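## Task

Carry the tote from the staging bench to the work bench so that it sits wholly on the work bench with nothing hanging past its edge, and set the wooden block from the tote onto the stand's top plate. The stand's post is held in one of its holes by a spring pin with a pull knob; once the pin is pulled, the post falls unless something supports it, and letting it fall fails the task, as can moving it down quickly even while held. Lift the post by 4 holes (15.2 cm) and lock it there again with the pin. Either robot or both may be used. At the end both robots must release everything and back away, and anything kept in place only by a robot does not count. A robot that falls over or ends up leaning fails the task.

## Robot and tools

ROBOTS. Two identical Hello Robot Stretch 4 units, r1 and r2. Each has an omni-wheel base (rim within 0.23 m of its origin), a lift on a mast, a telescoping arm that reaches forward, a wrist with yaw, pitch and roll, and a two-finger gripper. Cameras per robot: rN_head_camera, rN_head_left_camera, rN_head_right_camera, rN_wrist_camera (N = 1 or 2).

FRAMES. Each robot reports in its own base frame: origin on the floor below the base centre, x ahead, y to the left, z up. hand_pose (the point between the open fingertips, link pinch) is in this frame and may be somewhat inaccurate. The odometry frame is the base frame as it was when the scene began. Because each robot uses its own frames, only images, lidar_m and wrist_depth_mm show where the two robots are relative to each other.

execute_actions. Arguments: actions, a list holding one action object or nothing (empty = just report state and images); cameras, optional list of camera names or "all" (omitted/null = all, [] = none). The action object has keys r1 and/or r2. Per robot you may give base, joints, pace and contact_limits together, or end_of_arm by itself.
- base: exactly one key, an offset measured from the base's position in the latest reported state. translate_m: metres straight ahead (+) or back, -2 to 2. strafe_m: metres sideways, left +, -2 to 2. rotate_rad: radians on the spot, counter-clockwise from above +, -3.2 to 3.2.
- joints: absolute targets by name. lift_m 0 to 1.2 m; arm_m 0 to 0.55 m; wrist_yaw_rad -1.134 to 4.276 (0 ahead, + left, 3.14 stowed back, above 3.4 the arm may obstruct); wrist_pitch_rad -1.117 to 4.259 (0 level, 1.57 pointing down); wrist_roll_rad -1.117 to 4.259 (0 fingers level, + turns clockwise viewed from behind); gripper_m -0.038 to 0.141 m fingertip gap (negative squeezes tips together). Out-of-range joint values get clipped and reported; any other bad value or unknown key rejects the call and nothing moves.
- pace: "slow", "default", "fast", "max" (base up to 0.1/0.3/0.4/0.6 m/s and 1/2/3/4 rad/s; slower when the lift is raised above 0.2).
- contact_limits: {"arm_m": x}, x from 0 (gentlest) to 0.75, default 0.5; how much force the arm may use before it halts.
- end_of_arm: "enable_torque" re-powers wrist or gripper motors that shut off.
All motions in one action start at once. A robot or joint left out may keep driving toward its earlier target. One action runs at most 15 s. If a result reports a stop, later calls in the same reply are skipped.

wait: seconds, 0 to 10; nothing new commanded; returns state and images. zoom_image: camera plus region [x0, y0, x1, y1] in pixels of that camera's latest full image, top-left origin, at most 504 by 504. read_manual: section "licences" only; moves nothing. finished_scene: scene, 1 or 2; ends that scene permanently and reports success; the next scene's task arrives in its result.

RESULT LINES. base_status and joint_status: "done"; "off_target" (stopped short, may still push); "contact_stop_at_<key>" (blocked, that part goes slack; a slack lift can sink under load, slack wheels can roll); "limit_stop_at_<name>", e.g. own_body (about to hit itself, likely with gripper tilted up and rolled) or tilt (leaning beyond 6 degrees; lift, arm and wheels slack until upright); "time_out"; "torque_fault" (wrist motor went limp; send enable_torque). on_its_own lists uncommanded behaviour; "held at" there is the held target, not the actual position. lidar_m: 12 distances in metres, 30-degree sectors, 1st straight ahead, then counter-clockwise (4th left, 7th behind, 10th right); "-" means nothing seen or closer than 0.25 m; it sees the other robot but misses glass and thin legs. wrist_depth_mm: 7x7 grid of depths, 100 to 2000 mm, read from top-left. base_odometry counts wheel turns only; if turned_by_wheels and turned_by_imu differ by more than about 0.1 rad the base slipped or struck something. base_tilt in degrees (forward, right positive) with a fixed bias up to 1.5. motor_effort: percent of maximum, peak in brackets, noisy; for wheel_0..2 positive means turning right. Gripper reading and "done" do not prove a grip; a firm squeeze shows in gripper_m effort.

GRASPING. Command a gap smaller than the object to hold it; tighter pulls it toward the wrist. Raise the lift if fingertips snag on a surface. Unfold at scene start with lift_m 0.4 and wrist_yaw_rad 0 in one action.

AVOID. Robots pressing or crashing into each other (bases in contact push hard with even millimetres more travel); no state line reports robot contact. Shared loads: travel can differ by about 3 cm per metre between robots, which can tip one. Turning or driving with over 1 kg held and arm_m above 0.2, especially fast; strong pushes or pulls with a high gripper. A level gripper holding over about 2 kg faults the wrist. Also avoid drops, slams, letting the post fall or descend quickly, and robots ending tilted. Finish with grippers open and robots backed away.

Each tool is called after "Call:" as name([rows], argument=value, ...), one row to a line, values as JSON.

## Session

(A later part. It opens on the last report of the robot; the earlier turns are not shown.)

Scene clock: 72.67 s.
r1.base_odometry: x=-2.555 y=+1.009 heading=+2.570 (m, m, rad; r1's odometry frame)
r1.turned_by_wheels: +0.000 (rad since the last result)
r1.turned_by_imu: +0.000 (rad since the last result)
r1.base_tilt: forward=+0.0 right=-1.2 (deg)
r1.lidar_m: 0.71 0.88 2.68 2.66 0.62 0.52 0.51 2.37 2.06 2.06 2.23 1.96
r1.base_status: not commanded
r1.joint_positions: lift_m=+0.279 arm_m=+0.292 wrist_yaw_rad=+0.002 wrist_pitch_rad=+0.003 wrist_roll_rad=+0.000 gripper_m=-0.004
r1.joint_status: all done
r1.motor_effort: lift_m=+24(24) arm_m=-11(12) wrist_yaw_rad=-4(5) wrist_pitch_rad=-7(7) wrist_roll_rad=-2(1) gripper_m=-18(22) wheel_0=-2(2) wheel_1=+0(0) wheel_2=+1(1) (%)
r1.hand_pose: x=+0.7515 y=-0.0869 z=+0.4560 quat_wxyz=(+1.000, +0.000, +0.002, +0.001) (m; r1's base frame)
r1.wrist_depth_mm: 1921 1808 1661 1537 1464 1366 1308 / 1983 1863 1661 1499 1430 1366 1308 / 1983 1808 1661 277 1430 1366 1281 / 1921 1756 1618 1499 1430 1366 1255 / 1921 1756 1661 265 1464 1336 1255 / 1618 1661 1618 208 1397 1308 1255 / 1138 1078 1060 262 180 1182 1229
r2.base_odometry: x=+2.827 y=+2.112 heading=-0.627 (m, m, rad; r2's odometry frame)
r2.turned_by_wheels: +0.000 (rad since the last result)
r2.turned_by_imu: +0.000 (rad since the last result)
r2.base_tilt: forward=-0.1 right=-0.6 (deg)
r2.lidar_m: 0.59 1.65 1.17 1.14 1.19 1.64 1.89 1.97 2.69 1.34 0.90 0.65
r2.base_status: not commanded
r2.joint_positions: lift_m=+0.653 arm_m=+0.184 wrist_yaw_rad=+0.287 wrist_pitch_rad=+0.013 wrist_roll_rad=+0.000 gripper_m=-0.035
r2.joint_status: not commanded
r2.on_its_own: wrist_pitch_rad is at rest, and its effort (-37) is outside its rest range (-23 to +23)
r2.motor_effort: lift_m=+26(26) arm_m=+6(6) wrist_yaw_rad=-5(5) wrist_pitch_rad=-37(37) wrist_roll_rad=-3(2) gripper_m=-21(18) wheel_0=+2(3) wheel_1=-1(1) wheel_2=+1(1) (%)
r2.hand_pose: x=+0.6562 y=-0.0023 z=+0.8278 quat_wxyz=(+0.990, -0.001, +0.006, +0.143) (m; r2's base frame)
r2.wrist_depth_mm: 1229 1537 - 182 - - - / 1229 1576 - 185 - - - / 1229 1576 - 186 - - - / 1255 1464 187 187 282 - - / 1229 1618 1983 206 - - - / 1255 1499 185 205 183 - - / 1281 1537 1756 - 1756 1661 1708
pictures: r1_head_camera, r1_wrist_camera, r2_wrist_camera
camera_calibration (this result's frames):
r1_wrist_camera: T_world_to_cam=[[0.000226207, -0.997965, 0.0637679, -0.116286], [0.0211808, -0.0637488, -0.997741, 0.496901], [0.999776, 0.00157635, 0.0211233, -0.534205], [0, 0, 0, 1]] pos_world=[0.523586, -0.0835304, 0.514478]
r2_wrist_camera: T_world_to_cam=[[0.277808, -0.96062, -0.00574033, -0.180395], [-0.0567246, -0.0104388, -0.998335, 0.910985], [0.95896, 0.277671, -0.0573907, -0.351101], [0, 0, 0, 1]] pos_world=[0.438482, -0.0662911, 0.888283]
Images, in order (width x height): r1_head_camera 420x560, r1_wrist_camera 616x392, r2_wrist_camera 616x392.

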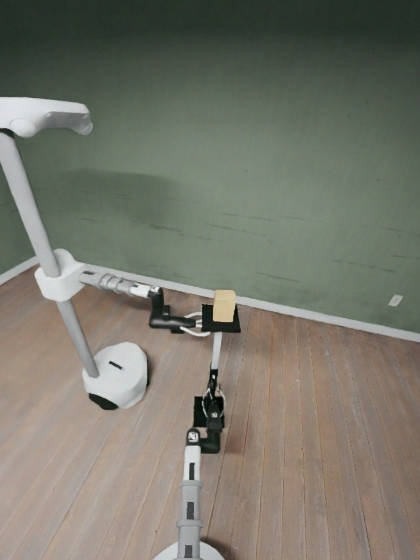

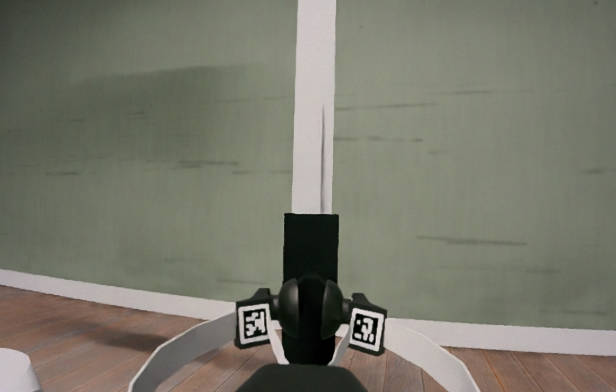

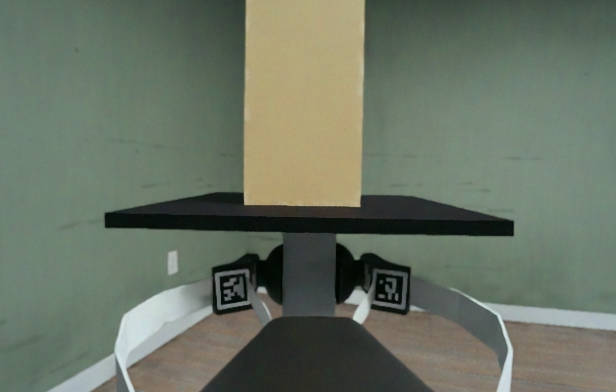

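Call:
zoom_image(camera="r1_head_camera", region=[185, 360, 245, 430])

Call:
zoom_image(camera="r1_wrist_camera", region=[230, 240, 400, 380])

Region (185, 360, 245, 430) of r1_head_camera's 420x560 image, scaled by 7.200, with more detail than that image has; it fills the left 432 columns of this view, and the rest is white.

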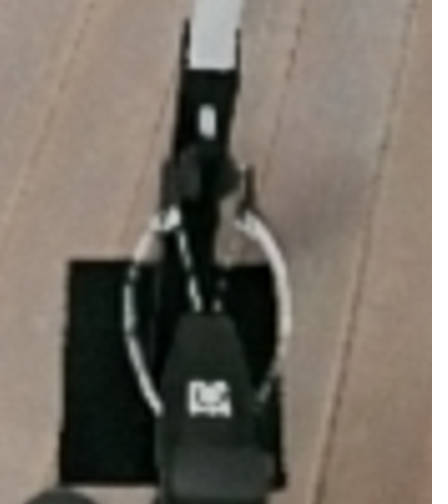

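Region (230, 240, 400, 380) of r1_wrist_camera's 616x392 image, scaled by 2.965; it fills the top 415 rows of this view, and the rest is white.

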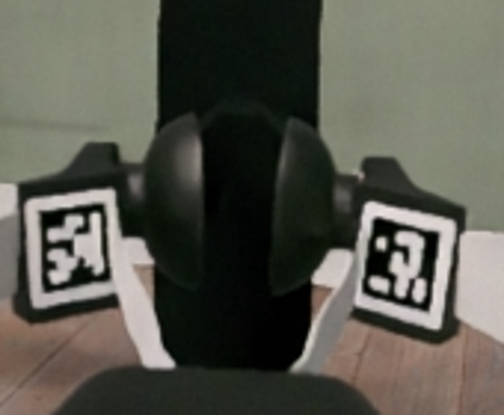

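Call:
execute_actions([
  {"r1": {"joints": {"gripper_m": -0.025}, "pace": "slow"}},
], cameras=["r2_wrist_camera", "r1_wrist_camera", "r1_head_camera"])

Call:
zoom_image(camera="r1_head_camera", region=[185, 360, 245, 430])

Scene clock: 73.80 s.
r1.base_odometry: x=-2.555 y=+1.009 heading=+2.570 (m, m, rad; r1's odometry frame)
r1.turned_by_wheels: +0.000 (rad since the last result)
r1.turned_by_imu: +0.000 (rad since the last result)
r1.base_tilt: forward=+0.0 right=-1.2 (deg)
r1.lidar_m: 0.71 0.90 2.68 2.64 0.62 0.49 0.53 2.41 2.07 2.05 2.29 1.97
r1.base_status: not commanded
r1.joint_positions: lift_m=+0.279 arm_m=+0.292 wrist_yaw_rad=+0.004 wrist_pitch_rad=+0.003 wrist_roll_rad=+0.000 gripper_m=-0.024
r1.joint_status: all done
r1.motor_effort: lift_m=+24(24) arm_m=-11(11) wrist_yaw_rad=-10(10) wrist_pitch_rad=-7(7) wrist_roll_rad=-1(1) gripper_m=-27(28) wheel_0=-2(2) wheel_1=-1(1) wheel_2=+3(3) (%)
r1.hand_pose: x=+0.7516 y=-0.0863 z=+0.4559 quat_wxyz=(+1.000, +0.000, +0.002, +0.002) (m; r1's base frame)
r1.wrist_depth_mm: 1983 1863 1661 1537 1464 1366 1308 / 1983 1863 1661 1499 1464 1366 1281 / 1921 1808 1708 277 1430 1366 1281 / 1921 1756 1618 274 1430 1336 1308 / 1921 1756 1618 264 1397 1336 1255 / 1661 1708 1618 208 1366 1336 1255 / 1138 1025 1060 262 1098 1160 1229
r2.base_odometry: x=+2.827 y=+2.112 heading=-0.627 (m, m, rad; r2's odometry frame)
r2.turned_by_wheels: +0.000 (rad since the last result)
r2.turned_by_imu: +0.000 (rad since the last result)
r2.base_tilt: forward=+0.0 right=-0.6 (deg)
r2.lidar_m: 0.58 1.63 1.18 1.14 1.15 1.63 1.89 1.98 2.70 1.35 0.87 0.65
r2.base_status: not commanded
r2.joint_positions: lift_m=+0.653 arm_m=+0.184 wrist_yaw_rad=+0.287 wrist_pitch_rad=+0.013 wrist_roll_rad=+0.000 gripper_m=-0.035
r2.joint_status: not commanded
r2.on_its_own: wrist_pitch_rad is at rest, and its effort (-37) is outside its rest range (-23 to +23)
r2.motor_effort: lift_m=+26(26) arm_m=+6(6) wrist_yaw_rad=-8(7) wrist_pitch_rad=-37(37) wrist_roll_rad=-3(2) gripper_m=-18(22) wheel_0=+2(2) wheel_1=-1(1) wheel_2=+1(1) (%)
r2.hand_pose: x=+0.6562 y=-0.0023 z=+0.8278 quat_wxyz=(+0.990, -0.001, +0.006, +0.143) (m; r2's base frame)
r2.wrist_depth_mm: 1205 1576 - 182 - - - / 1205 1576 - 185 - - - / 1229 1576 - 186 - - - / 1229 1499 187 187 283 - - / 1229 1618 1983 206 - - - / 1255 1464 185 205 183 - - / 1281 1537 1756 - 1756 1618 1708
pictures: r1_head_camera, r1_wrist_camera, r2_wrist_camera
camera_calibration (this result's frames):
r1_wrist_camera: T_world_to_cam=[[0.00240775, -0.997962, 0.0637681, -0.117296], [0.0211556, -0.0637032, -0.997745, 0.496914], [0.999773, 0.00375137, 0.0209591, -0.534129], [0, 0, 0, 1]] pos_world=[0.523778, -0.0833979, 0.514468]
r2_wrist_camera: T_world_to_cam=[[0.277808, -0.960619, -0.00574034, -0.180395], [-0.0567246, -0.0104388, -0.998335, 0.910985], [0.95896, 0.277671, -0.0573907, -0.351101], [0, 0, 0, 1]] pos_world=[0.438482, -0.0662911, 0.888283]
Images, in order (width x height): r1_head_camera 420x560, r1_wrist_camera 616x392, r2_wrist_camera 616x392.

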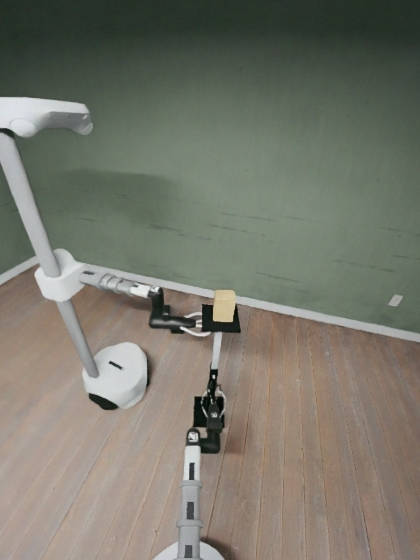

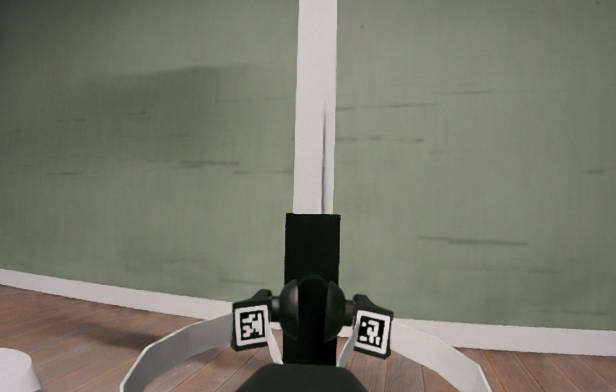

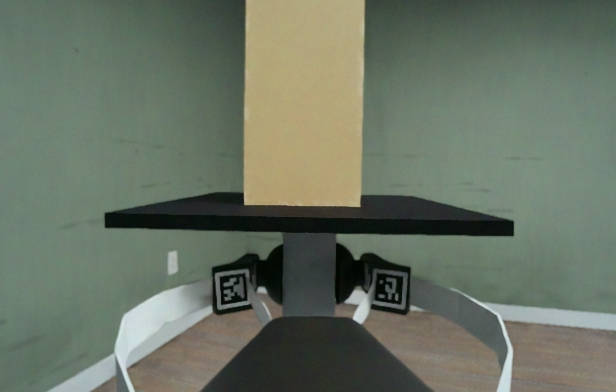

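Region (185, 360, 245, 430) of r1_head_camera's 420x560 image, scaled by 7.200, with more detail than that image has; it fills the left 432 columns of this view, and the rest is white.

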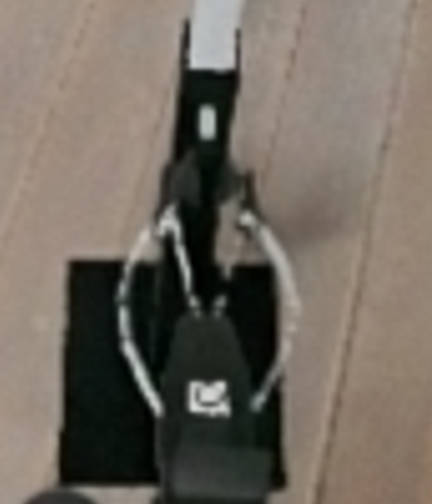

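Call:
execute_actions([
  {"r1": {"joints": {"arm_m": 0.28}, "pace": "slow", "contact_limits": {"arm_m": 0.3}}},
], cameras=["r2_wrist_camera", "r1_wrist_camera", "r1_head_camera"])

Call:
zoom_image(camera="r1_head_camera", region=[185, 360, 245, 430])

Scene clock: 74.80 s.
r1.base_odometry: x=-2.555 y=+1.009 heading=+2.570 (m, m, rad; r1's odometry frame)
r1.turned_by_wheels: +0.000 (rad since the last result)
r1.turned_by_imu: +0.000 (rad since the last result)
r1.base_tilt: forward=+0.0 right=-1.2 (deg)
r1.lidar_m: 0.71 0.90 2.69 2.67 0.63 0.53 0.56 2.38 2.06 2.04 2.27 1.93
r1.base_status: not commanded
r1.joint_positions: lift_m=+0.279 arm_m=+0.281 wrist_yaw_rad=+0.000 wrist_pitch_rad=+0.003 wrist_roll_rad=+0.000 gripper_m=-0.025
r1.joint_status: all done
r1.motor_effort: lift_m=+24(24) arm_m=-7(14) wrist_yaw_rad=+0(14) wrist_pitch_rad=-5(7) wrist_roll_rad=-1(1) gripper_m=-13(30) wheel_0=+0(3) wheel_1=+0(1) wheel_2=+1(3) (%)
r1.contact_limits: arm_m 0.3
r1.hand_pose: x=+0.7406 y=-0.0874 z=+0.4562 quat_wxyz=(+1.000, +0.000, +0.001, +0.000) (m; r1's base frame)
r1.wrist_depth_mm: - 1863 1661 1537 1464 1366 1308 / 1983 1808 1661 1499 1464 1366 1308 / 1983 1863 1661 1499 1464 1366 1281 / 1921 1756 1661 1499 1464 1366 1281 / 1921 1756 1618 276 1430 1366 1281 / 1618 1708 1618 204 1397 1336 1281 / 1138 1098 1060 202 171 1205 1255
r2.base_odometry: x=+2.827 y=+2.112 heading=-0.627 (m, m, rad; r2's odometry frame)
r2.turned_by_wheels: +0.000 (rad since the last result)
r2.turned_by_imu: +0.000 (rad since the last result)
r2.base_tilt: forward=-0.1 right=-0.6 (deg)
r2.lidar_m: 0.58 1.63 1.19 1.13 1.18 1.63 1.87 1.97 2.69 1.35 0.89 0.67
r2.base_status: not commanded
r2.joint_positions: lift_m=+0.653 arm_m=+0.184 wrist_yaw_rad=+0.287 wrist_pitch_rad=+0.013 wrist_roll_rad=+0.000 gripper_m=-0.035
r2.joint_status: not commanded
r2.on_its_own: wrist_pitch_rad is at rest, and its effort (-36) is outside its rest range (-23 to +23)
r2.motor_effort: lift_m=+26(26) arm_m=+6(6) wrist_yaw_rad=-9(8) wrist_pitch_rad=-36(37) wrist_roll_rad=-3(3) gripper_m=-22(19) wheel_0=+2(2) wheel_1=-1(1) wheel_2=+1(1) (%)
r2.hand_pose: x=+0.6562 y=-0.0023 z=+0.8278 quat_wxyz=(+0.990, -0.001, +0.006, +0.143) (m; r2's base frame)
r2.wrist_depth_mm: 1229 1537 - 182 - - - / 1255 1618 - 185 - - - / 1255 1618 - 186 - - - / 1255 1464 187 187 282 - - / 1255 1618 1983 206 - - - / 1229 1499 185 204 183 - - / 1255 1537 1756 - 1808 1661 1661
pictures: r1_head_camera, r1_wrist_camera, r2_wrist_camera
camera_calibration (this result's frames):
r1_wrist_camera: T_world_to_cam=[[-0.00128424, -0.997962, 0.0638005, -0.115616], [0.021747, -0.0638133, -0.997725, 0.496865], [0.999763, 0.000106157, 0.0217847, -0.523761], [0, 0, 0, 1]] pos_world=[0.512682, -0.0836178, 0.51452]
r2_wrist_camera: T_world_to_cam=[[0.277808, -0.96062, -0.00574032, -0.180395], [-0.0567246, -0.0104389, -0.998335, 0.910985], [0.95896, 0.277671, -0.0573908, -0.351101], [0, 0, 0, 1]] pos_world=[0.438482, -0.0662911, 0.888283]
Images, in order (width x height): r1_head_camera 420x560, r1_wrist_camera 616x392, r2_wrist_camera 616x392.

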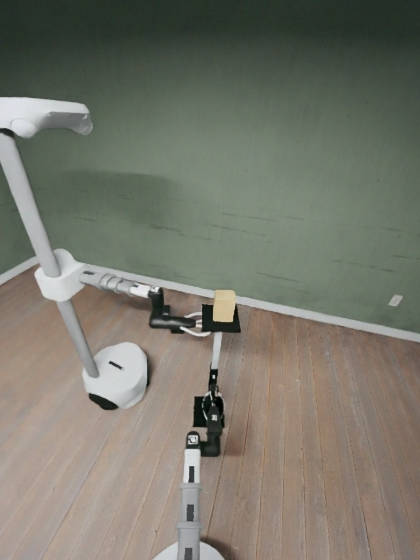

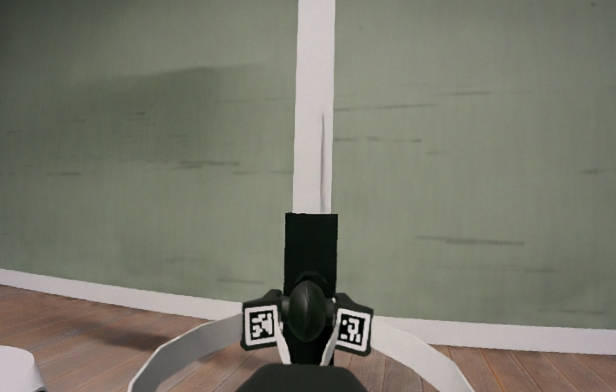

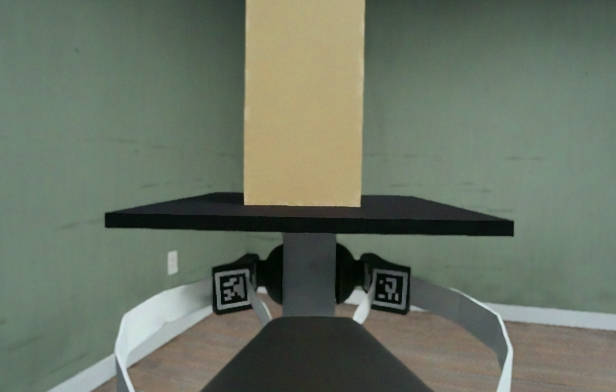

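Region (185, 360, 245, 430) of r1_head_camera's 420x560 image, scaled by 7.200, with more detail than that image has; it fills the left 432 columns of this view, and the rest is white.

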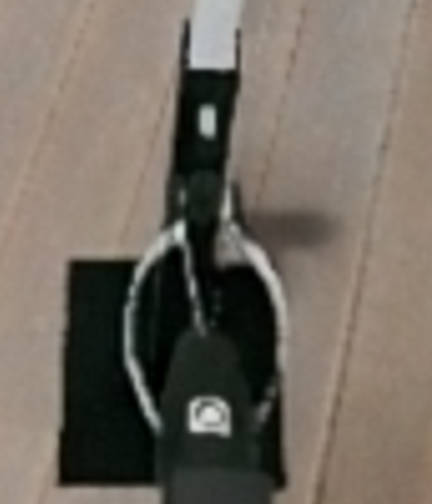

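Call:
execute_actions([
  {"r1": {"joints": {"gripper_m": 0.06}}},
], cameras=["r1_wrist_camera", "r1_head_camera", "r2_head_camera", "r2_head_right_camera"])

Call:
zoom_image(camera="r1_head_camera", region=[185, 360, 245, 430])

Call:
zoom_image(camera="r2_head_right_camera", region=[180, 350, 270, 420])

Scene clock: 76.53 s.
r1.base_odometry: x=-2.555 y=+1.009 heading=+2.570 (m, m, rad; r1's odometry frame)
r1.turned_by_wheels: +0.000 (rad since the last result)
r1.turned_by_imu: +0.001 (rad since the last result)
r1.base_tilt: forward=-0.1 right=-1.2 (deg)
r1.lidar_m: 0.72 0.88 2.64 2.66 0.63 0.51 0.54 2.37 2.05 2.07 2.27 1.96
r1.base_status: not commanded
r1.joint_positions: lift_m=+0.279 arm_m=+0.281 wrist_yaw_rad=-0.002 wrist_pitch_rad=+0.002 wrist_roll_rad=+0.000 gripper_m=+0.060
r1.joint_status: all done
r1.motor_effort: lift_m=+24(24) arm_m=-5(7) wrist_yaw_rad=+6(6) wrist_pitch_rad=-4(5) wrist_roll_rad=-1(1) gripper_m=+1(12) wheel_0=+0(1) wheel_1=+0(0) wheel_2=+0(1) (%)
r1.hand_pose: x=+0.7401 y=-0.0880 z=+0.4562 quat_wxyz=(+1.000, +0.000, +0.001, -0.001) (m; r1's base frame)
r1.wrist_depth_mm: 1983 1863 1708 1537 1464 1397 1308 / 1983 1808 1708 1537 1464 1366 1308 / 1921 1808 1708 1537 1464 1397 1308 / 1863 1756 1661 1464 1464 1366 1281 / 1921 1756 1661 277 1430 1366 1255 / 1618 1708 1618 203 1397 1336 1255 / 1138 1138 1060 185 169 1205 1229
r2.base_odometry: x=+2.827 y=+2.112 heading=-0.627 (m, m, rad; r2's odometry frame)
r2.turned_by_wheels: +0.000 (rad since the last result)
r2.turned_by_imu: +0.000 (rad since the last result)
r2.base_tilt: forward=-0.1 right=-0.6 (deg)
r2.lidar_m: 0.57 1.64 1.17 1.13 1.19 1.64 1.90 1.97 2.70 1.33 0.90 0.70
r2.base_status: not commanded
r2.joint_positions: lift_m=+0.653 arm_m=+0.184 wrist_yaw_rad=+0.287 wrist_pitch_rad=+0.013 wrist_roll_rad=+0.000 gripper_m=-0.035
r2.joint_status: not commanded
r2.on_its_own: wrist_pitch_rad is at rest, and its effort (-36) is outside its rest range (-23 to +23)
r2.motor_effort: lift_m=+26(26) arm_m=+6(6) wrist_yaw_rad=-7(6) wrist_pitch_rad=-36(37) wrist_roll_rad=-2(3) gripper_m=-19(20) wheel_0=+3(2) wheel_1=-1(1) wheel_2=+1(1) (%)
r2.hand_pose: x=+0.6562 y=-0.0023 z=+0.8278 quat_wxyz=(+0.990, -0.001, +0.006, +0.143) (m; r2's base frame)
r2.wrist_depth_mm: 1205 1576 - 182 - - - / 1205 1576 - 184 - - - / 1229 1618 - 186 - - - / 1229 1537 187 187 283 - - / 1255 1618 1983 206 - - - / 1255 1499 185 205 183 - - / 1255 1499 1708 - 1756 1661 1708
pictures: r1_head_camera, r1_wrist_camera, r2_head_camera, r2_head_right_camera
camera_calibration (this result's frames):
r1_wrist_camera: T_world_to_cam=[[-0.00337412, -0.997957, 0.0638003, -0.114672], [0.0217372, -0.0638588, -0.997722, 0.496875], [0.999758, -0.00197959, 0.0219083, -0.52349], [0, 0, 0, 1]] pos_world=[0.512176, -0.083744, 0.514528]
Images, in order (width x height): r1_head_camera 420x560, r1_wrist_camera 616x392, r2_head_camera 420x560, r2_head_right_camera 420x672.

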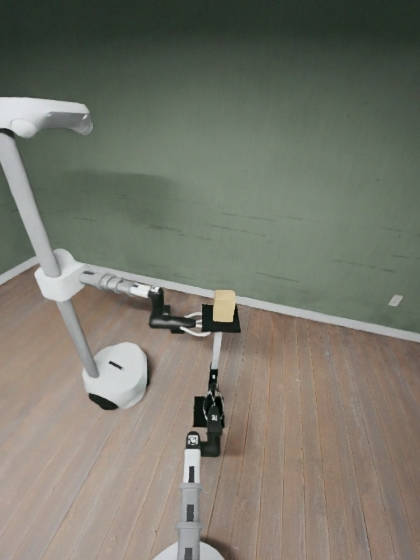

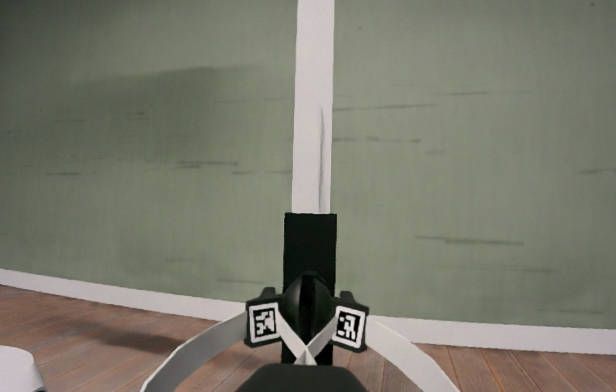

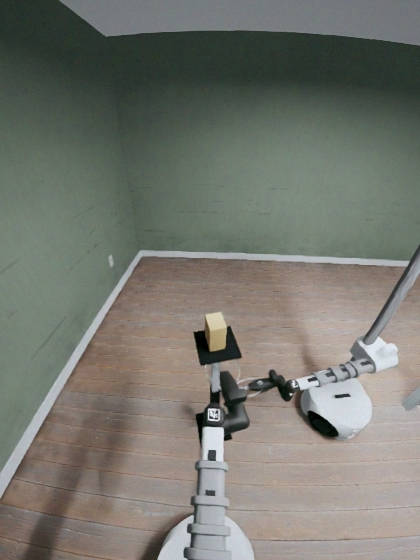

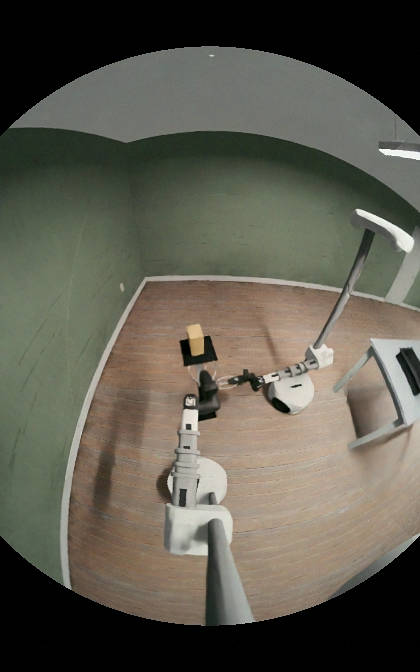

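Region (185, 360, 245, 430) of r1_head_camera's 420x560 image, scaled by 7.200, with more detail than that image has; it fills the left 432 columns of this view, and the rest is white.

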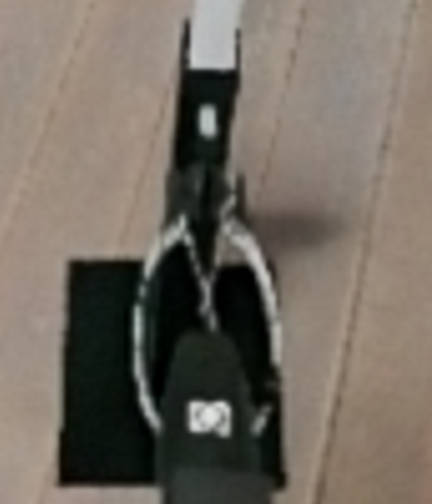

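Region (180, 350, 270, 420) of r2_head_right_camera's 420x672 image, scaled by 5.600, with more detail than that image has.

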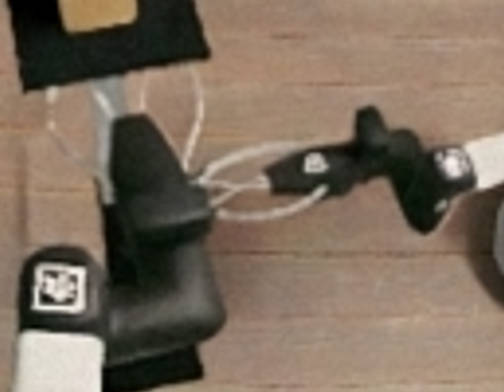

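Call:
execute_actions([
  {"r1": {"joints": {"arm_m": 0.25}}},
], cameras=["r1_wrist_camera", "r1_head_camera"])

Call:
zoom_image(camera="r1_head_camera", region=[185, 360, 245, 430])

Call:
zoom_image(camera="r1_wrist_camera", region=[230, 200, 400, 380])

Scene clock: 77.43 s.
r1.base_odometry: x=-2.555 y=+1.009 heading=+2.570 (m, m, rad; r1's odometry frame)
r1.turned_by_wheels: +0.000 (rad since the last result)
r1.turned_by_imu: +0.000 (rad since the last result)
r1.base_tilt: forward=-0.1 right=-1.2 (deg)
r1.lidar_m: 0.72 0.88 2.67 2.66 0.63 0.53 0.54 2.41 2.05 2.07 2.27 1.95
r1.base_status: not commanded
r1.joint_positions: lift_m=+0.279 arm_m=+0.251 wrist_yaw_rad=+0.000 wrist_pitch_rad=+0.002 wrist_roll_rad=+0.000 gripper_m=+0.060
r1.joint_status: all done
r1.motor_effort: lift_m=+24(24) arm_m=-7(4) wrist_yaw_rad=+1(6) wrist_pitch_rad=-4(5) wrist_roll_rad=-1(2) gripper_m=-4(3) wheel_0=-1(1) wheel_1=+0(0) wheel_2=+0(1) (%)
r1.hand_pose: x=+0.7105 y=-0.0874 z=+0.4562 quat_wxyz=(+1.000, +0.000, +0.001, +0.000) (m; r1's base frame)
r1.wrist_depth_mm: - 1863 1708 1576 1499 1397 1366 / - 1808 1708 1576 1499 1397 1336 / 1983 1808 1708 1576 1464 1397 1308 / 1983 1863 1708 1499 1499 1397 1308 / 1921 1863 1708 307 1464 1397 1308 / 1661 1756 210 1499 1366 1397 1308 / 1138 1078 1138 155 1098 1205 1255
r2.base_odometry: x=+2.827 y=+2.112 heading=-0.627 (m, m, rad; r2's odometry frame)
r2.turned_by_wheels: +0.000 (rad since the last result)
r2.turned_by_imu: +0.000 (rad since the last result)
r2.base_tilt: forward=-0.1 right=-0.6 (deg)
r2.lidar_m: 0.59 1.61 1.19 1.13 1.18 1.64 1.89 1.98 2.70 1.35 0.90 0.65
r2.base_status: not commanded
r2.joint_positions: lift_m=+0.653 arm_m=+0.184 wrist_yaw_rad=+0.287 wrist_pitch_rad=+0.013 wrist_roll_rad=+0.000 gripper_m=-0.035
r2.joint_status: not commanded
r2.on_its_own: wrist_pitch_rad is at rest, and its effort (-36) is outside its rest range (-23 to +23)
r2.motor_effort: lift_m=+26(26) arm_m=+6(6) wrist_yaw_rad=-7(5) wrist_pitch_rad=-36(36) wrist_roll_rad=-2(2) gripper_m=-18(17) wheel_0=+2(2) wheel_1=-1(1) wheel_2=+1(1) (%)
r2.hand_pose: x=+0.6562 y=-0.0023 z=+0.8278 quat_wxyz=(+0.990, -0.001, +0.006, +0.143) (m; r2's base frame)
r2.wrist_depth_mm: 1229 1576 - 183 - - - / 1229 1576 - 184 - - - / 1229 1618 - 186 - - - / 1229 1499 188 187 282 - - / 1229 1576 1983 206 - - - / 1229 1464 184 204 183 - - / 1255 1537 1756 - 1756 1661 1708
pictures: r1_head_camera, r1_wrist_camera
camera_calibration (this result's frames):
r1_wrist_camera: T_world_to_cam=[[-0.00153098, -0.997961, 0.0638011, -0.11555], [0.0218579, -0.0638193, -0.997722, 0.49747], [0.99976, -0.000132932, 0.0219111, -0.493803], [0, 0, 0, 1]] pos_world=[0.482634, -0.0836322, 0.514529]
Images, in order (width x height): r1_head_camera 420x560, r1_wrist_camera 616x392.

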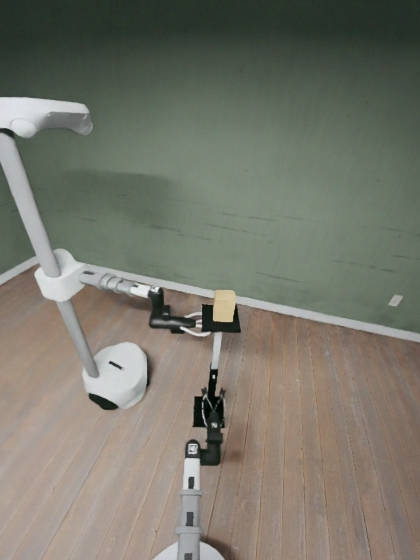

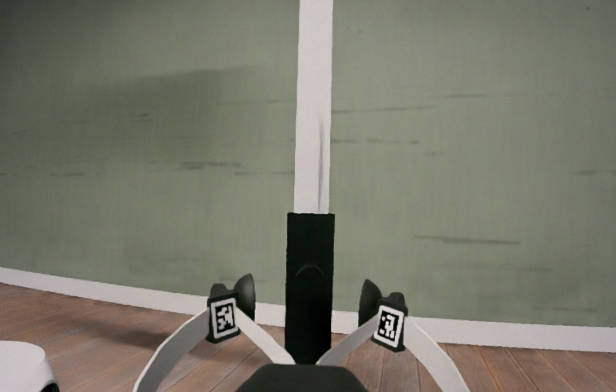

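Region (185, 360, 245, 430) of r1_head_camera's 420x560 image, scaled by 7.200, with more detail than that image has; it fills the left 432 columns of this view, and the rest is white.

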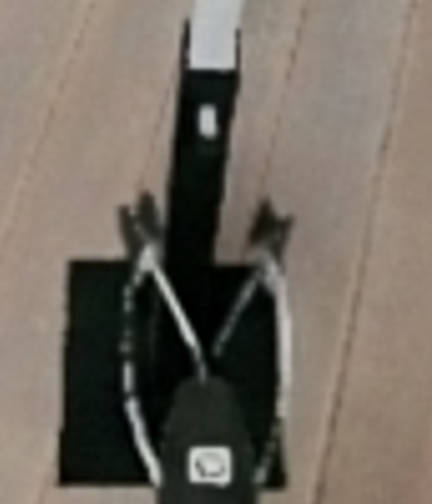

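Region (230, 200, 400, 380) of r1_wrist_camera's 616x392 image, scaled by 2.800.

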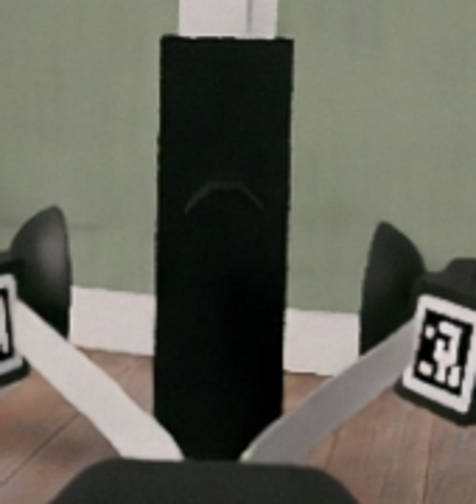

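Call:
execute_actions([
  {"r1": {"joints": {"arm_m": 0.292, "gripper_m": 0.05}, "pace": "slow"}, "r2": {"joints": {"lift_m": 0.659}, "pace": "slow"}},
], cameras=["r1_wrist_camera", "r1_head_camera", "r2_wrist_camera"])

Call:
zoom_image(camera="r1_head_camera", region=[185, 360, 245, 430])

Scene clock: 79.33 s.
r1.base_odometry: x=-2.555 y=+1.009 heading=+2.570 (m, m, rad; r1's odometry frame)
r1.turned_by_wheels: +0.000 (rad since the last result)
r1.turned_by_imu: +0.001 (rad since the last result)
r1.base_tilt: forward=-0.1 right=-1.2 (deg)
r1.lidar_m: 0.72 0.88 2.64 2.67 0.59 0.54 0.54 2.38 2.06 2.06 2.25 1.94
r1.base_status: not commanded
r1.joint_positions: lift_m=+0.279 arm_m=+0.291 wrist_yaw_rad=+0.000 wrist_pitch_rad=+0.002 wrist_roll_rad=+0.000 gripper_m=+0.050
r1.joint_status: all done
r1.motor_effort: lift_m=+24(24) arm_m=+7(9) wrist_yaw_rad=+1(1) wrist_pitch_rad=-4(5) wrist_roll_rad=-1(1) gripper_m=-3(5) wheel_0=-1(0) wheel_1=+0(0) wheel_2=+0(1) (%)
r1.hand_pose: x=+0.7502 y=-0.0874 z=+0.4562 quat_wxyz=(+1.000, +0.000, +0.001, +0.000) (m; r1's base frame)
r1.wrist_depth_mm: 1983 1808 1661 1499 1464 1366 1308 / 1983 1808 1661 1537 1464 1336 1281 / 1863 1808 1661 277 1464 1336 1308 / 1863 1756 1661 1499 1430 1336 1281 / 1921 1863 1618 266 1430 1308 1255 / 1618 1708 210 265 1366 1308 1281 / 1118 1098 1138 158 1078 1205 1229
r2.base_odometry: x=+2.827 y=+2.112 heading=-0.627 (m, m, rad; r2's odometry frame)
r2.turned_by_wheels: +0.000 (rad since the last result)
r2.turned_by_imu: +0.000 (rad since the last result)
r2.base_tilt: forward=-0.1 right=-0.6 (deg)
r2.lidar_m: 0.59 1.66 1.18 1.13 1.18 1.63 1.88 1.98 2.69 1.35 0.90 0.66
r2.base_status: not commanded
r2.joint_positions: lift_m=+0.658 arm_m=+0.184 wrist_yaw_rad=+0.287 wrist_pitch_rad=+0.018 wrist_roll_rad=+0.000 gripper_m=-0.035
r2.joint_status: all done
r2.on_its_own: wrist_pitch_rad is at rest, and its effort (-53) is outside its rest range (-23 to +23)
r2.motor_effort: lift_m=+28(24) arm_m=+6(6) wrist_yaw_rad=-7(5) wrist_pitch_rad=-53(53) wrist_roll_rad=-2(3) gripper_m=-20(18) wheel_0=+2(2) wheel_1=-1(1) wheel_2=+1(1) (%)
r2.hand_pose: x=+0.6562 y=-0.0023 z=+0.8310 quat_wxyz=(+0.990, -0.001, +0.009, +0.143) (m; r2's base frame)
r2.wrist_depth_mm: 1229 1576 - 181 - - - / 1205 1618 - 183 - - - / 1229 1618 - 186 - - - / 1229 1537 187 187 286 - - / 1229 1576 1983 206 - - - / 1255 1464 186 203 182 1983 - / 1281 1499 1708 - 1808 1661 1661
pictures: r1_head_camera, r1_wrist_camera, r2_wrist_camera
camera_calibration (this result's frames):
r1_wrist_camera: T_world_to_cam=[[-0.0015311, -0.997961, 0.0638008, -0.115489], [0.021858, -0.0638191, -0.997722, 0.496603], [0.99976, -0.000133055, 0.0219112, -0.533475], [0, 0, 0, 1]] pos_world=[0.522315, -0.0836323, 0.514529]
r2_wrist_camera: T_world_to_cam=[[0.277823, -0.960616, -0.00565765, -0.180448], [-0.061959, -0.0120415, -0.998006, 0.917369], [0.958632, 0.277619, -0.0628642, -0.346152], [0, 0, 0, 1]] pos_world=[0.438804, -0.0661966, 0.892758]
Images, in order (width x height): r1_head_camera 420x560, r1_wrist_camera 616x392, r2_wrist_camera 616x392.

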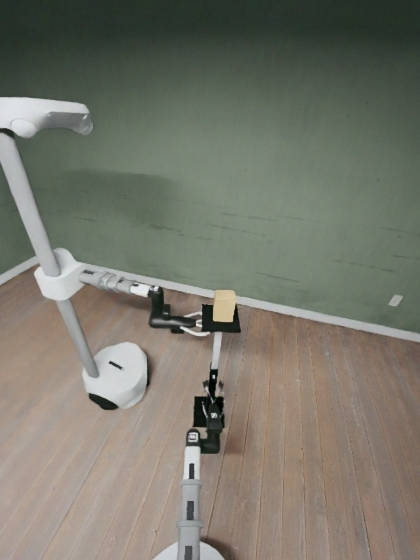

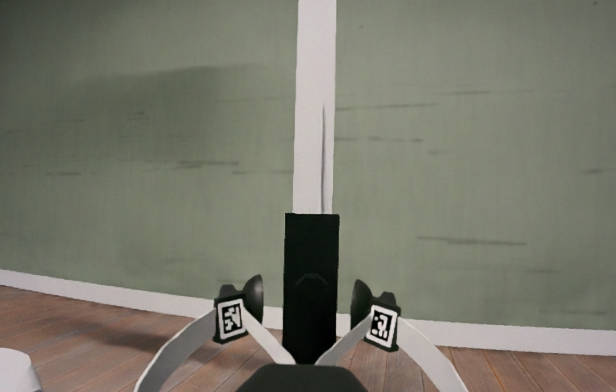

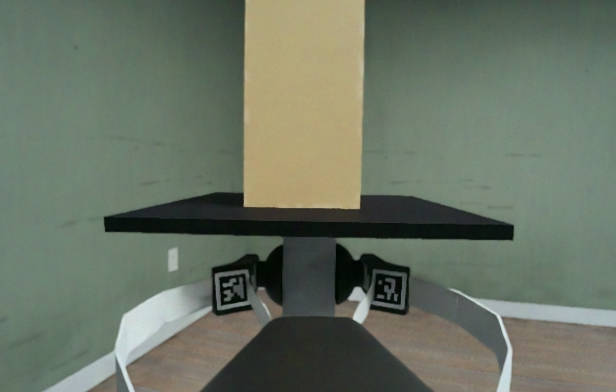

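Region (185, 360, 245, 430) of r1_head_camera's 420x560 image, scaled by 7.200, with more detail than that image has; it fills the left 432 columns of this view, and the rest is white.

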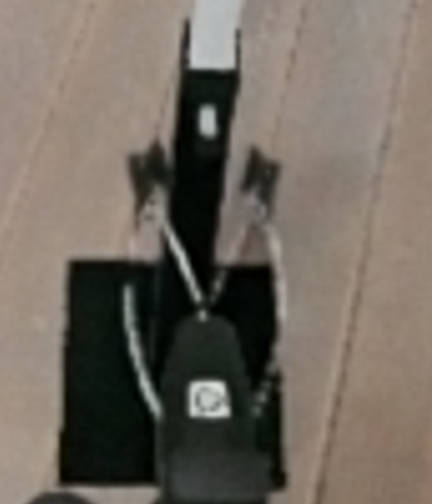

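Call:
execute_actions([
  {"r1": {"joints": {"arm_m": 0.316}, "pace": "slow", "contact_limits": {"arm_m": 0.2}}},
], cameras=["r1_wrist_camera", "r1_head_camera"])

Call:
execute_actions([
  {"r1": {"joints": {"gripper_m": -0.02}}},
], cameras=["r1_wrist_camera", "r1_head_camera"])

Call:
zoom_image(camera="r1_head_camera", region=[185, 360, 245, 430])

Scene clock: 81.03 s.
r1.base_odometry: x=-2.555 y=+1.009 heading=+2.570 (m, m, rad; r1's odometry frame)
r1.turned_by_wheels: +0.000 (rad since the last result)
r1.turned_by_imu: +0.001 (rad since the last result)
r1.base_tilt: forward=-0.1 right=-1.2 (deg)
r1.lidar_m: 0.69 0.89 2.68 2.65 0.63 0.54 0.52 2.38 2.07 2.03 2.25 1.94
r1.base_status: not commanded
r1.joint_positions: lift_m=+0.279 arm_m=+0.315 wrist_yaw_rad=+0.000 wrist_pitch_rad=+0.002 wrist_roll_rad=+0.000 gripper_m=+0.050
r1.joint_status: all done
r1.motor_effort: lift_m=+24(24) arm_m=+7(9) wrist_yaw_rad=+1(1) wrist_pitch_rad=-4(4) wrist_roll_rad=-1(1) gripper_m=-4(2) wheel_0=+0(0) wheel_1=+0(0) wheel_2=+1(1) (%)
r1.contact_limits: arm_m 0.2
r1.hand_pose: x=+0.7742 y=-0.0874 z=+0.4562 quat_wxyz=(+1.000, +0.000, +0.001, +0.000) (m; r1's base frame)
r1.wrist_depth_mm: 1983 1808 1618 1499 1430 1366 1255 / 1921 1756 1618 254 1464 1336 1281 / 1921 1756 1618 253 1430 1336 1255 / 1863 1756 1618 252 1397 1336 1255 / 1863 1756 1618 242 1430 1308 1255 / 1618 1661 209 240 1336 1308 1205 / 1138 1098 1138 158 1098 1205 1229
r2.base_odometry: x=+2.827 y=+2.112 heading=-0.627 (m, m, rad; r2's odometry frame)
r2.turned_by_wheels: +0.000 (rad since the last result)
r2.turned_by_imu: +0.000 (rad since the last result)
r2.base_tilt: forward=+0.0 right=-0.6 (deg)
r2.lidar_m: 0.58 1.62 1.19 1.12 1.18 1.64 1.89 1.96 2.68 1.34 0.90 0.68
r2.base_status: not commanded
r2.joint_positions: lift_m=+0.658 arm_m=+0.184 wrist_yaw_rad=+0.287 wrist_pitch_rad=+0.018 wrist_roll_rad=+0.000 gripper_m=-0.035
r2.joint_status: not commanded
r2.on_its_own: wrist_pitch_rad is at rest, and its effort (-52) is outside its rest range (-23 to +23)
r2.motor_effort: lift_m=+28(28) arm_m=+6(6) wrist_yaw_rad=-9(8) wrist_pitch_rad=-52(53) wrist_roll_rad=-3(3) gripper_m=-19(19) wheel_0=+2(2) wheel_1=-1(1) wheel_2=+1(1) (%)
r2.hand_pose: x=+0.6562 y=-0.0023 z=+0.8310 quat_wxyz=(+0.990, -0.001, +0.009, +0.143) (m; r2's base frame)
r2.wrist_depth_mm: 1229 1618 - 181 - - - / 1229 1537 - 183 - - - / 1229 1576 - 186 - - - / 1281 1576 187 187 285 - - / 1255 1537 1983 206 - - - / 1255 1464 185 203 182 1983 - / 1255 1537 1708 - 1756 1661 1661
pictures: r1_head_camera, r1_wrist_camera
camera_calibration (this result's frames):
r1_wrist_camera: T_world_to_cam=[[-0.00153093, -0.997961, 0.0638009, -0.115453], [0.0218579, -0.0638192, -0.997722, 0.496079], [0.99976, -0.000132894, 0.021911, -0.557465], [0, 0, 0, 1]] pos_world=[0.546311, -0.0836322, 0.514529]
Images, in order (width x height): r1_head_camera 420x560, r1_wrist_camera 616x392.

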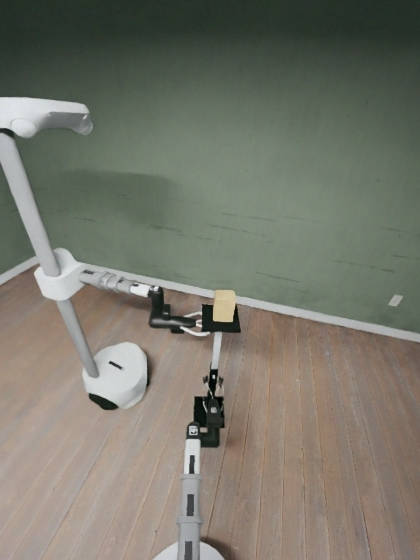

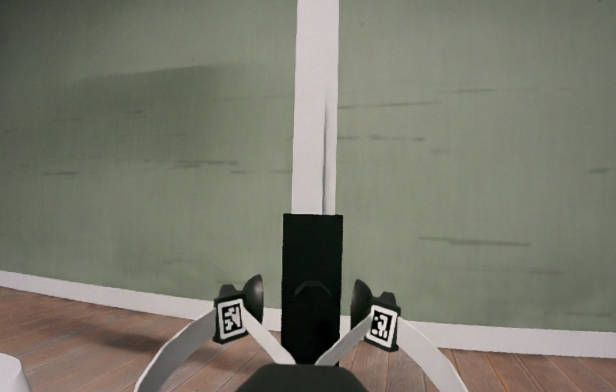

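Scene clock: 82.47 s.
r1.base_odometry: x=-2.556 y=+1.009 heading=+2.569 (m, m, rad; r1's odometry frame)
r1.turned_by_wheels: +0.000 (rad since the last result)
r1.turned_by_imu: +0.000 (rad since the last result)
r1.base_tilt: forward=+0.0 right=-1.2 (deg)
r1.lidar_m: 0.71 0.88 2.66 2.66 0.64 0.54 0.52 2.39 2.06 2.07 2.28 1.94
r1.base_status: not commanded
r1.joint_positions: lift_m=+0.279 arm_m=+0.317 wrist_yaw_rad=+0.006 wrist_pitch_rad=+0.005 wrist_roll_rad=+0.000 gripper_m=-0.019
r1.joint_status: all done
r1.on_its_own: wrist_yaw_rad is at rest, and its effort (-18) is outside its rest range (-13 to +13)
r1.motor_effort: lift_m=+24(24) arm_m=-3(7) wrist_yaw_rad=-18(18) wrist_pitch_rad=-10(10) wrist_roll_rad=+0(1) gripper_m=-28(28) wheel_0=-6(5) wheel_1=-2(2) wheel_2=+6(6) (%)
r1.hand_pose: x=+0.7765 y=-0.0856 z=+0.4556 quat_wxyz=(+1.000, +0.000, +0.002, +0.003) (m; r1's base frame)
r1.wrist_depth_mm: 1921 1756 1661 1499 1430 1366 1281 / 1983 1756 1618 1464 1430 1336 1255 / 1921 1756 1618 250 1430 1336 1255 / 1921 1756 1618 248 1430 1308 1281 / 1863 1808 1618 239 1397 1308 1255 / 1618 1661 1576 200 1366 1308 1229 / 1118 1060 1060 236 1078 1138 1205
r2.base_odometry: x=+2.827 y=+2.112 heading=-0.627 (m, m, rad; r2's odometry frame)
r2.turned_by_wheels: +0.000 (rad since the last result)
r2.turned_by_imu: +0.000 (rad since the last result)
r2.base_tilt: forward=-0.1 right=-0.6 (deg)
r2.lidar_m: 0.59 1.64 1.18 1.13 1.17 1.62 1.89 1.96 2.68 1.35 0.89 0.67
r2.base_status: not commanded
r2.joint_positions: lift_m=+0.658 arm_m=+0.184 wrist_yaw_rad=+0.287 wrist_pitch_rad=+0.016 wrist_roll_rad=+0.000 gripper_m=-0.035
r2.joint_status: not commanded
r2.on_its_own: wrist_pitch_rad is at rest, and its effort (-44) is outside its rest range (-23 to +23)
r2.motor_effort: lift_m=+27(28) arm_m=+6(6) wrist_yaw_rad=-8(8) wrist_pitch_rad=-44(53) wrist_roll_rad=-3(2) gripper_m=-20(20) wheel_0=+2(2) wheel_1=-1(1) wheel_2=+1(1) (%)
r2.hand_pose: x=+0.6562 y=-0.0023 z=+0.8320 quat_wxyz=(+0.990, -0.001, +0.008, +0.143) (m; r2's base frame)
r2.wrist_depth_mm: 1229 1537 - 182 - - - / 1229 1576 - 183 - - - / 1229 1576 - 186 - - - / 1229 1499 187 187 289 - - / 1255 1537 1983 206 - - - / 1229 1464 186 203 182 - - / 1255 1537 1756 - 1756 1708 1708
pictures: r1_head_camera, r1_wrist_camera
camera_calibration (this result's frames):
r1_wrist_camera: T_world_to_cam=[[0.00506859, -0.99795, 0.0638039, -0.118669], [0.0200392, -0.0636906, -0.997768, 0.496948], [0.999786, 0.00633586, 0.0196753, -0.558194], [0, 0, 0, 1]] pos_world=[0.548717, -0.0832377, 0.514394]
Images, in order (width x height): r1_head_camera 420x560, r1_wrist_camera 616x392.

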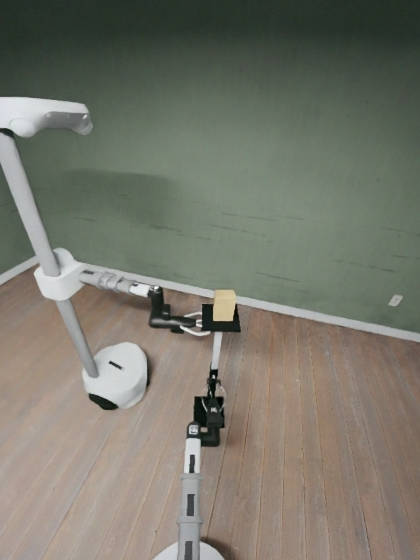

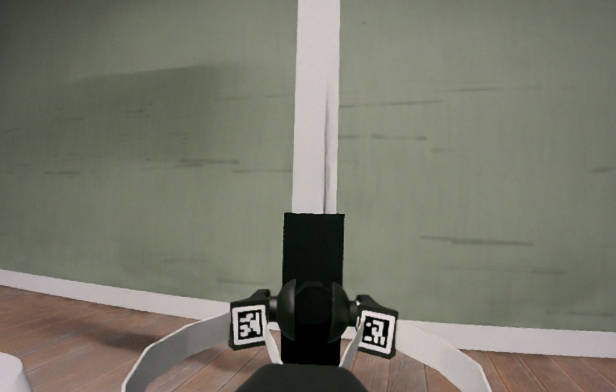

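Region (185, 360, 245, 430) of r1_head_camera's 420x560 image, scaled by 7.200, with more detail than that image has; it fills the left 432 columns of this view, and the rest is white.

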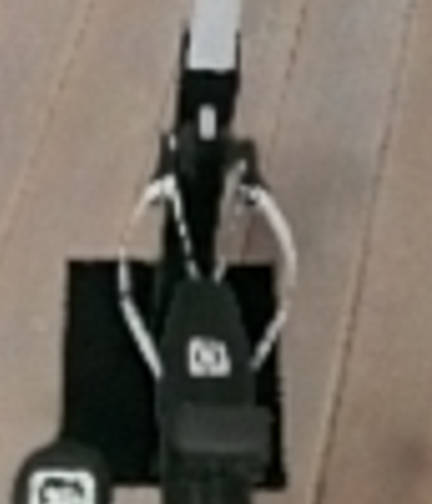

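Call:
execute_actions([
  {"r2": {"joints": {"lift_m": 0.79}, "pace": "slow"}},
], cameras=["r1_wrist_camera", "r1_head_camera", "r2_wrist_camera"])

Scene clock: 84.57 s.
r1.base_odometry: x=-2.556 y=+1.009 heading=+2.569 (m, m, rad; r1's odometry frame)
r1.turned_by_wheels: +0.000 (rad since the last result)
r1.turned_by_imu: +0.001 (rad since the last result)
r1.base_tilt: forward=-0.1 right=-1.2 (deg)
r1.lidar_m: 0.72 0.88 2.70 2.66 0.62 0.54 0.53 2.37 2.08 2.07 2.26 1.96
r1.base_status: not commanded
r1.joint_positions: lift_m=+0.279 arm_m=+0.317 wrist_yaw_rad=+0.006 wrist_pitch_rad=+0.005 wrist_roll_rad=+0.000 gripper_m=-0.019
r1.joint_status: not commanded
r1.on_its_own: wrist_yaw_rad is at rest, and its effort (-17) is outside its rest range (-13 to +13)
r1.motor_effort: lift_m=+24(24) arm_m=-3(3) wrist_yaw_rad=-17(18) wrist_pitch_rad=-12(11) wrist_roll_rad=-1(1) gripper_m=-27(29) wheel_0=-6(6) wheel_1=-2(2) wheel_2=+6(6) (%)
r1.hand_pose: x=+0.7765 y=-0.0856 z=+0.4556 quat_wxyz=(+1.000, +0.000, +0.002, +0.003) (m; r1's base frame)
r1.wrist_depth_mm: 1983 1808 1661 1499 1430 1366 1308 / 1921 1756 1618 1464 1430 1336 1255 / 1863 1756 1661 251 1397 1336 1255 / 1863 1756 1576 249 1397 1336 1281 / 1863 1708 1618 239 1397 1308 1229 / 1618 1661 1537 201 1336 1308 1229 / 1138 1060 1060 236 1098 1160 1205
r2.base_odometry: x=+2.827 y=+2.112 heading=-0.627 (m, m, rad; r2's odometry frame)
r2.turned_by_wheels: +0.000 (rad since the last result)
r2.turned_by_imu: +0.000 (rad since the last result)
r2.base_tilt: forward=+0.0 right=-0.6 (deg)
r2.lidar_m: 0.58 1.63 1.19 1.13 1.18 1.62 1.90 1.97 2.70 1.33 0.89 0.67
r2.base_status: not commanded
r2.joint_positions: lift_m=+0.789 arm_m=+0.184 wrist_yaw_rad=+0.287 wrist_pitch_rad=+0.015 wrist_roll_rad=+0.000 gripper_m=-0.035
r2.joint_status: all done
r2.on_its_own: wrist_pitch_rad is at rest, and its effort (-44) is outside its rest range (-23 to +23)
r2.motor_effort: lift_m=+27(25) arm_m=+6(6) wrist_yaw_rad=-8(7) wrist_pitch_rad=-44(45) wrist_roll_rad=-2(2) gripper_m=-19(18) wheel_0=+2(2) wheel_1=-1(1) wheel_2=+1(1) (%)
r2.hand_pose: x=+0.6562 y=-0.0023 z=+0.9631 quat_wxyz=(+0.990, -0.001, +0.008, +0.143) (m; r2's base frame)
r2.wrist_depth_mm: 1229 1576 - 182 - - - / 1205 1576 - 184 - - - / 1229 1618 - 186 - - - / 1255 1464 187 187 289 - - / 1229 1576 - 206 - - - / 1255 1464 185 203 182 - - / 1281 1618 1983 - - 1921 -
pictures: r1_head_camera, r1_wrist_camera, r2_wrist_camera
camera_calibration (this result's frames):
r1_wrist_camera: T_world_to_cam=[[0.00506858, -0.99795, 0.063804, -0.118669], [0.0200392, -0.0636906, -0.997768, 0.496948], [0.999786, 0.00633585, 0.0196753, -0.558194], [0, 0, 0, 1]] pos_world=[0.548717, -0.0832377, 0.514394]
r2_wrist_camera: T_world_to_cam=[[0.277839, -0.960611, -0.00567436, -0.179698], [-0.0589489, -0.0111535, -0.998199, 1.04734], [0.958817, 0.277673, -0.0597259, -0.341019], [0, 0, 0, 1]] pos_world=[0.438642, -0.0662469, 1.02406]
Images, in order (width x height): r1_head_camera 420x560, r1_wrist_camera 616x392, r2_wrist_camera 616x392.

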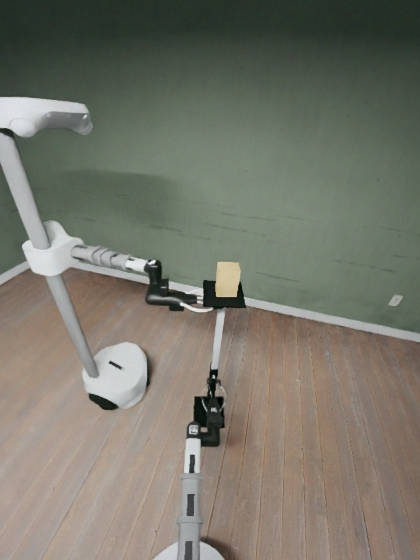

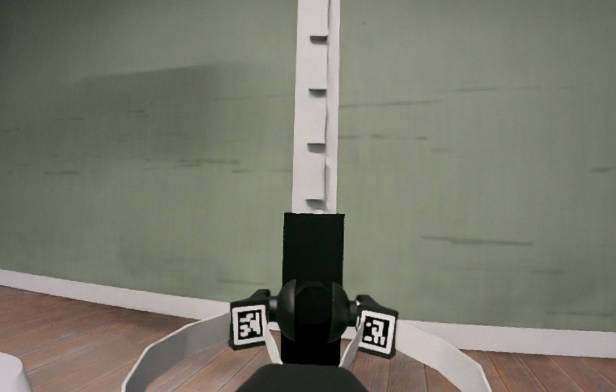

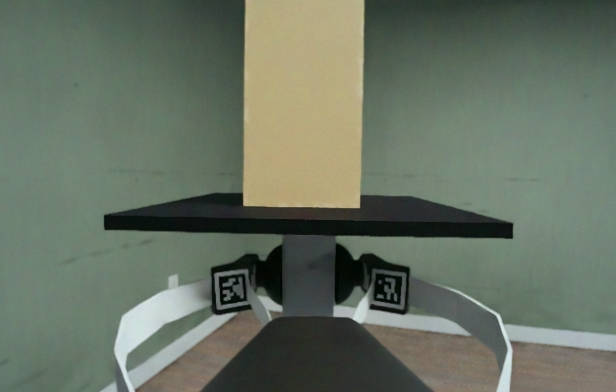

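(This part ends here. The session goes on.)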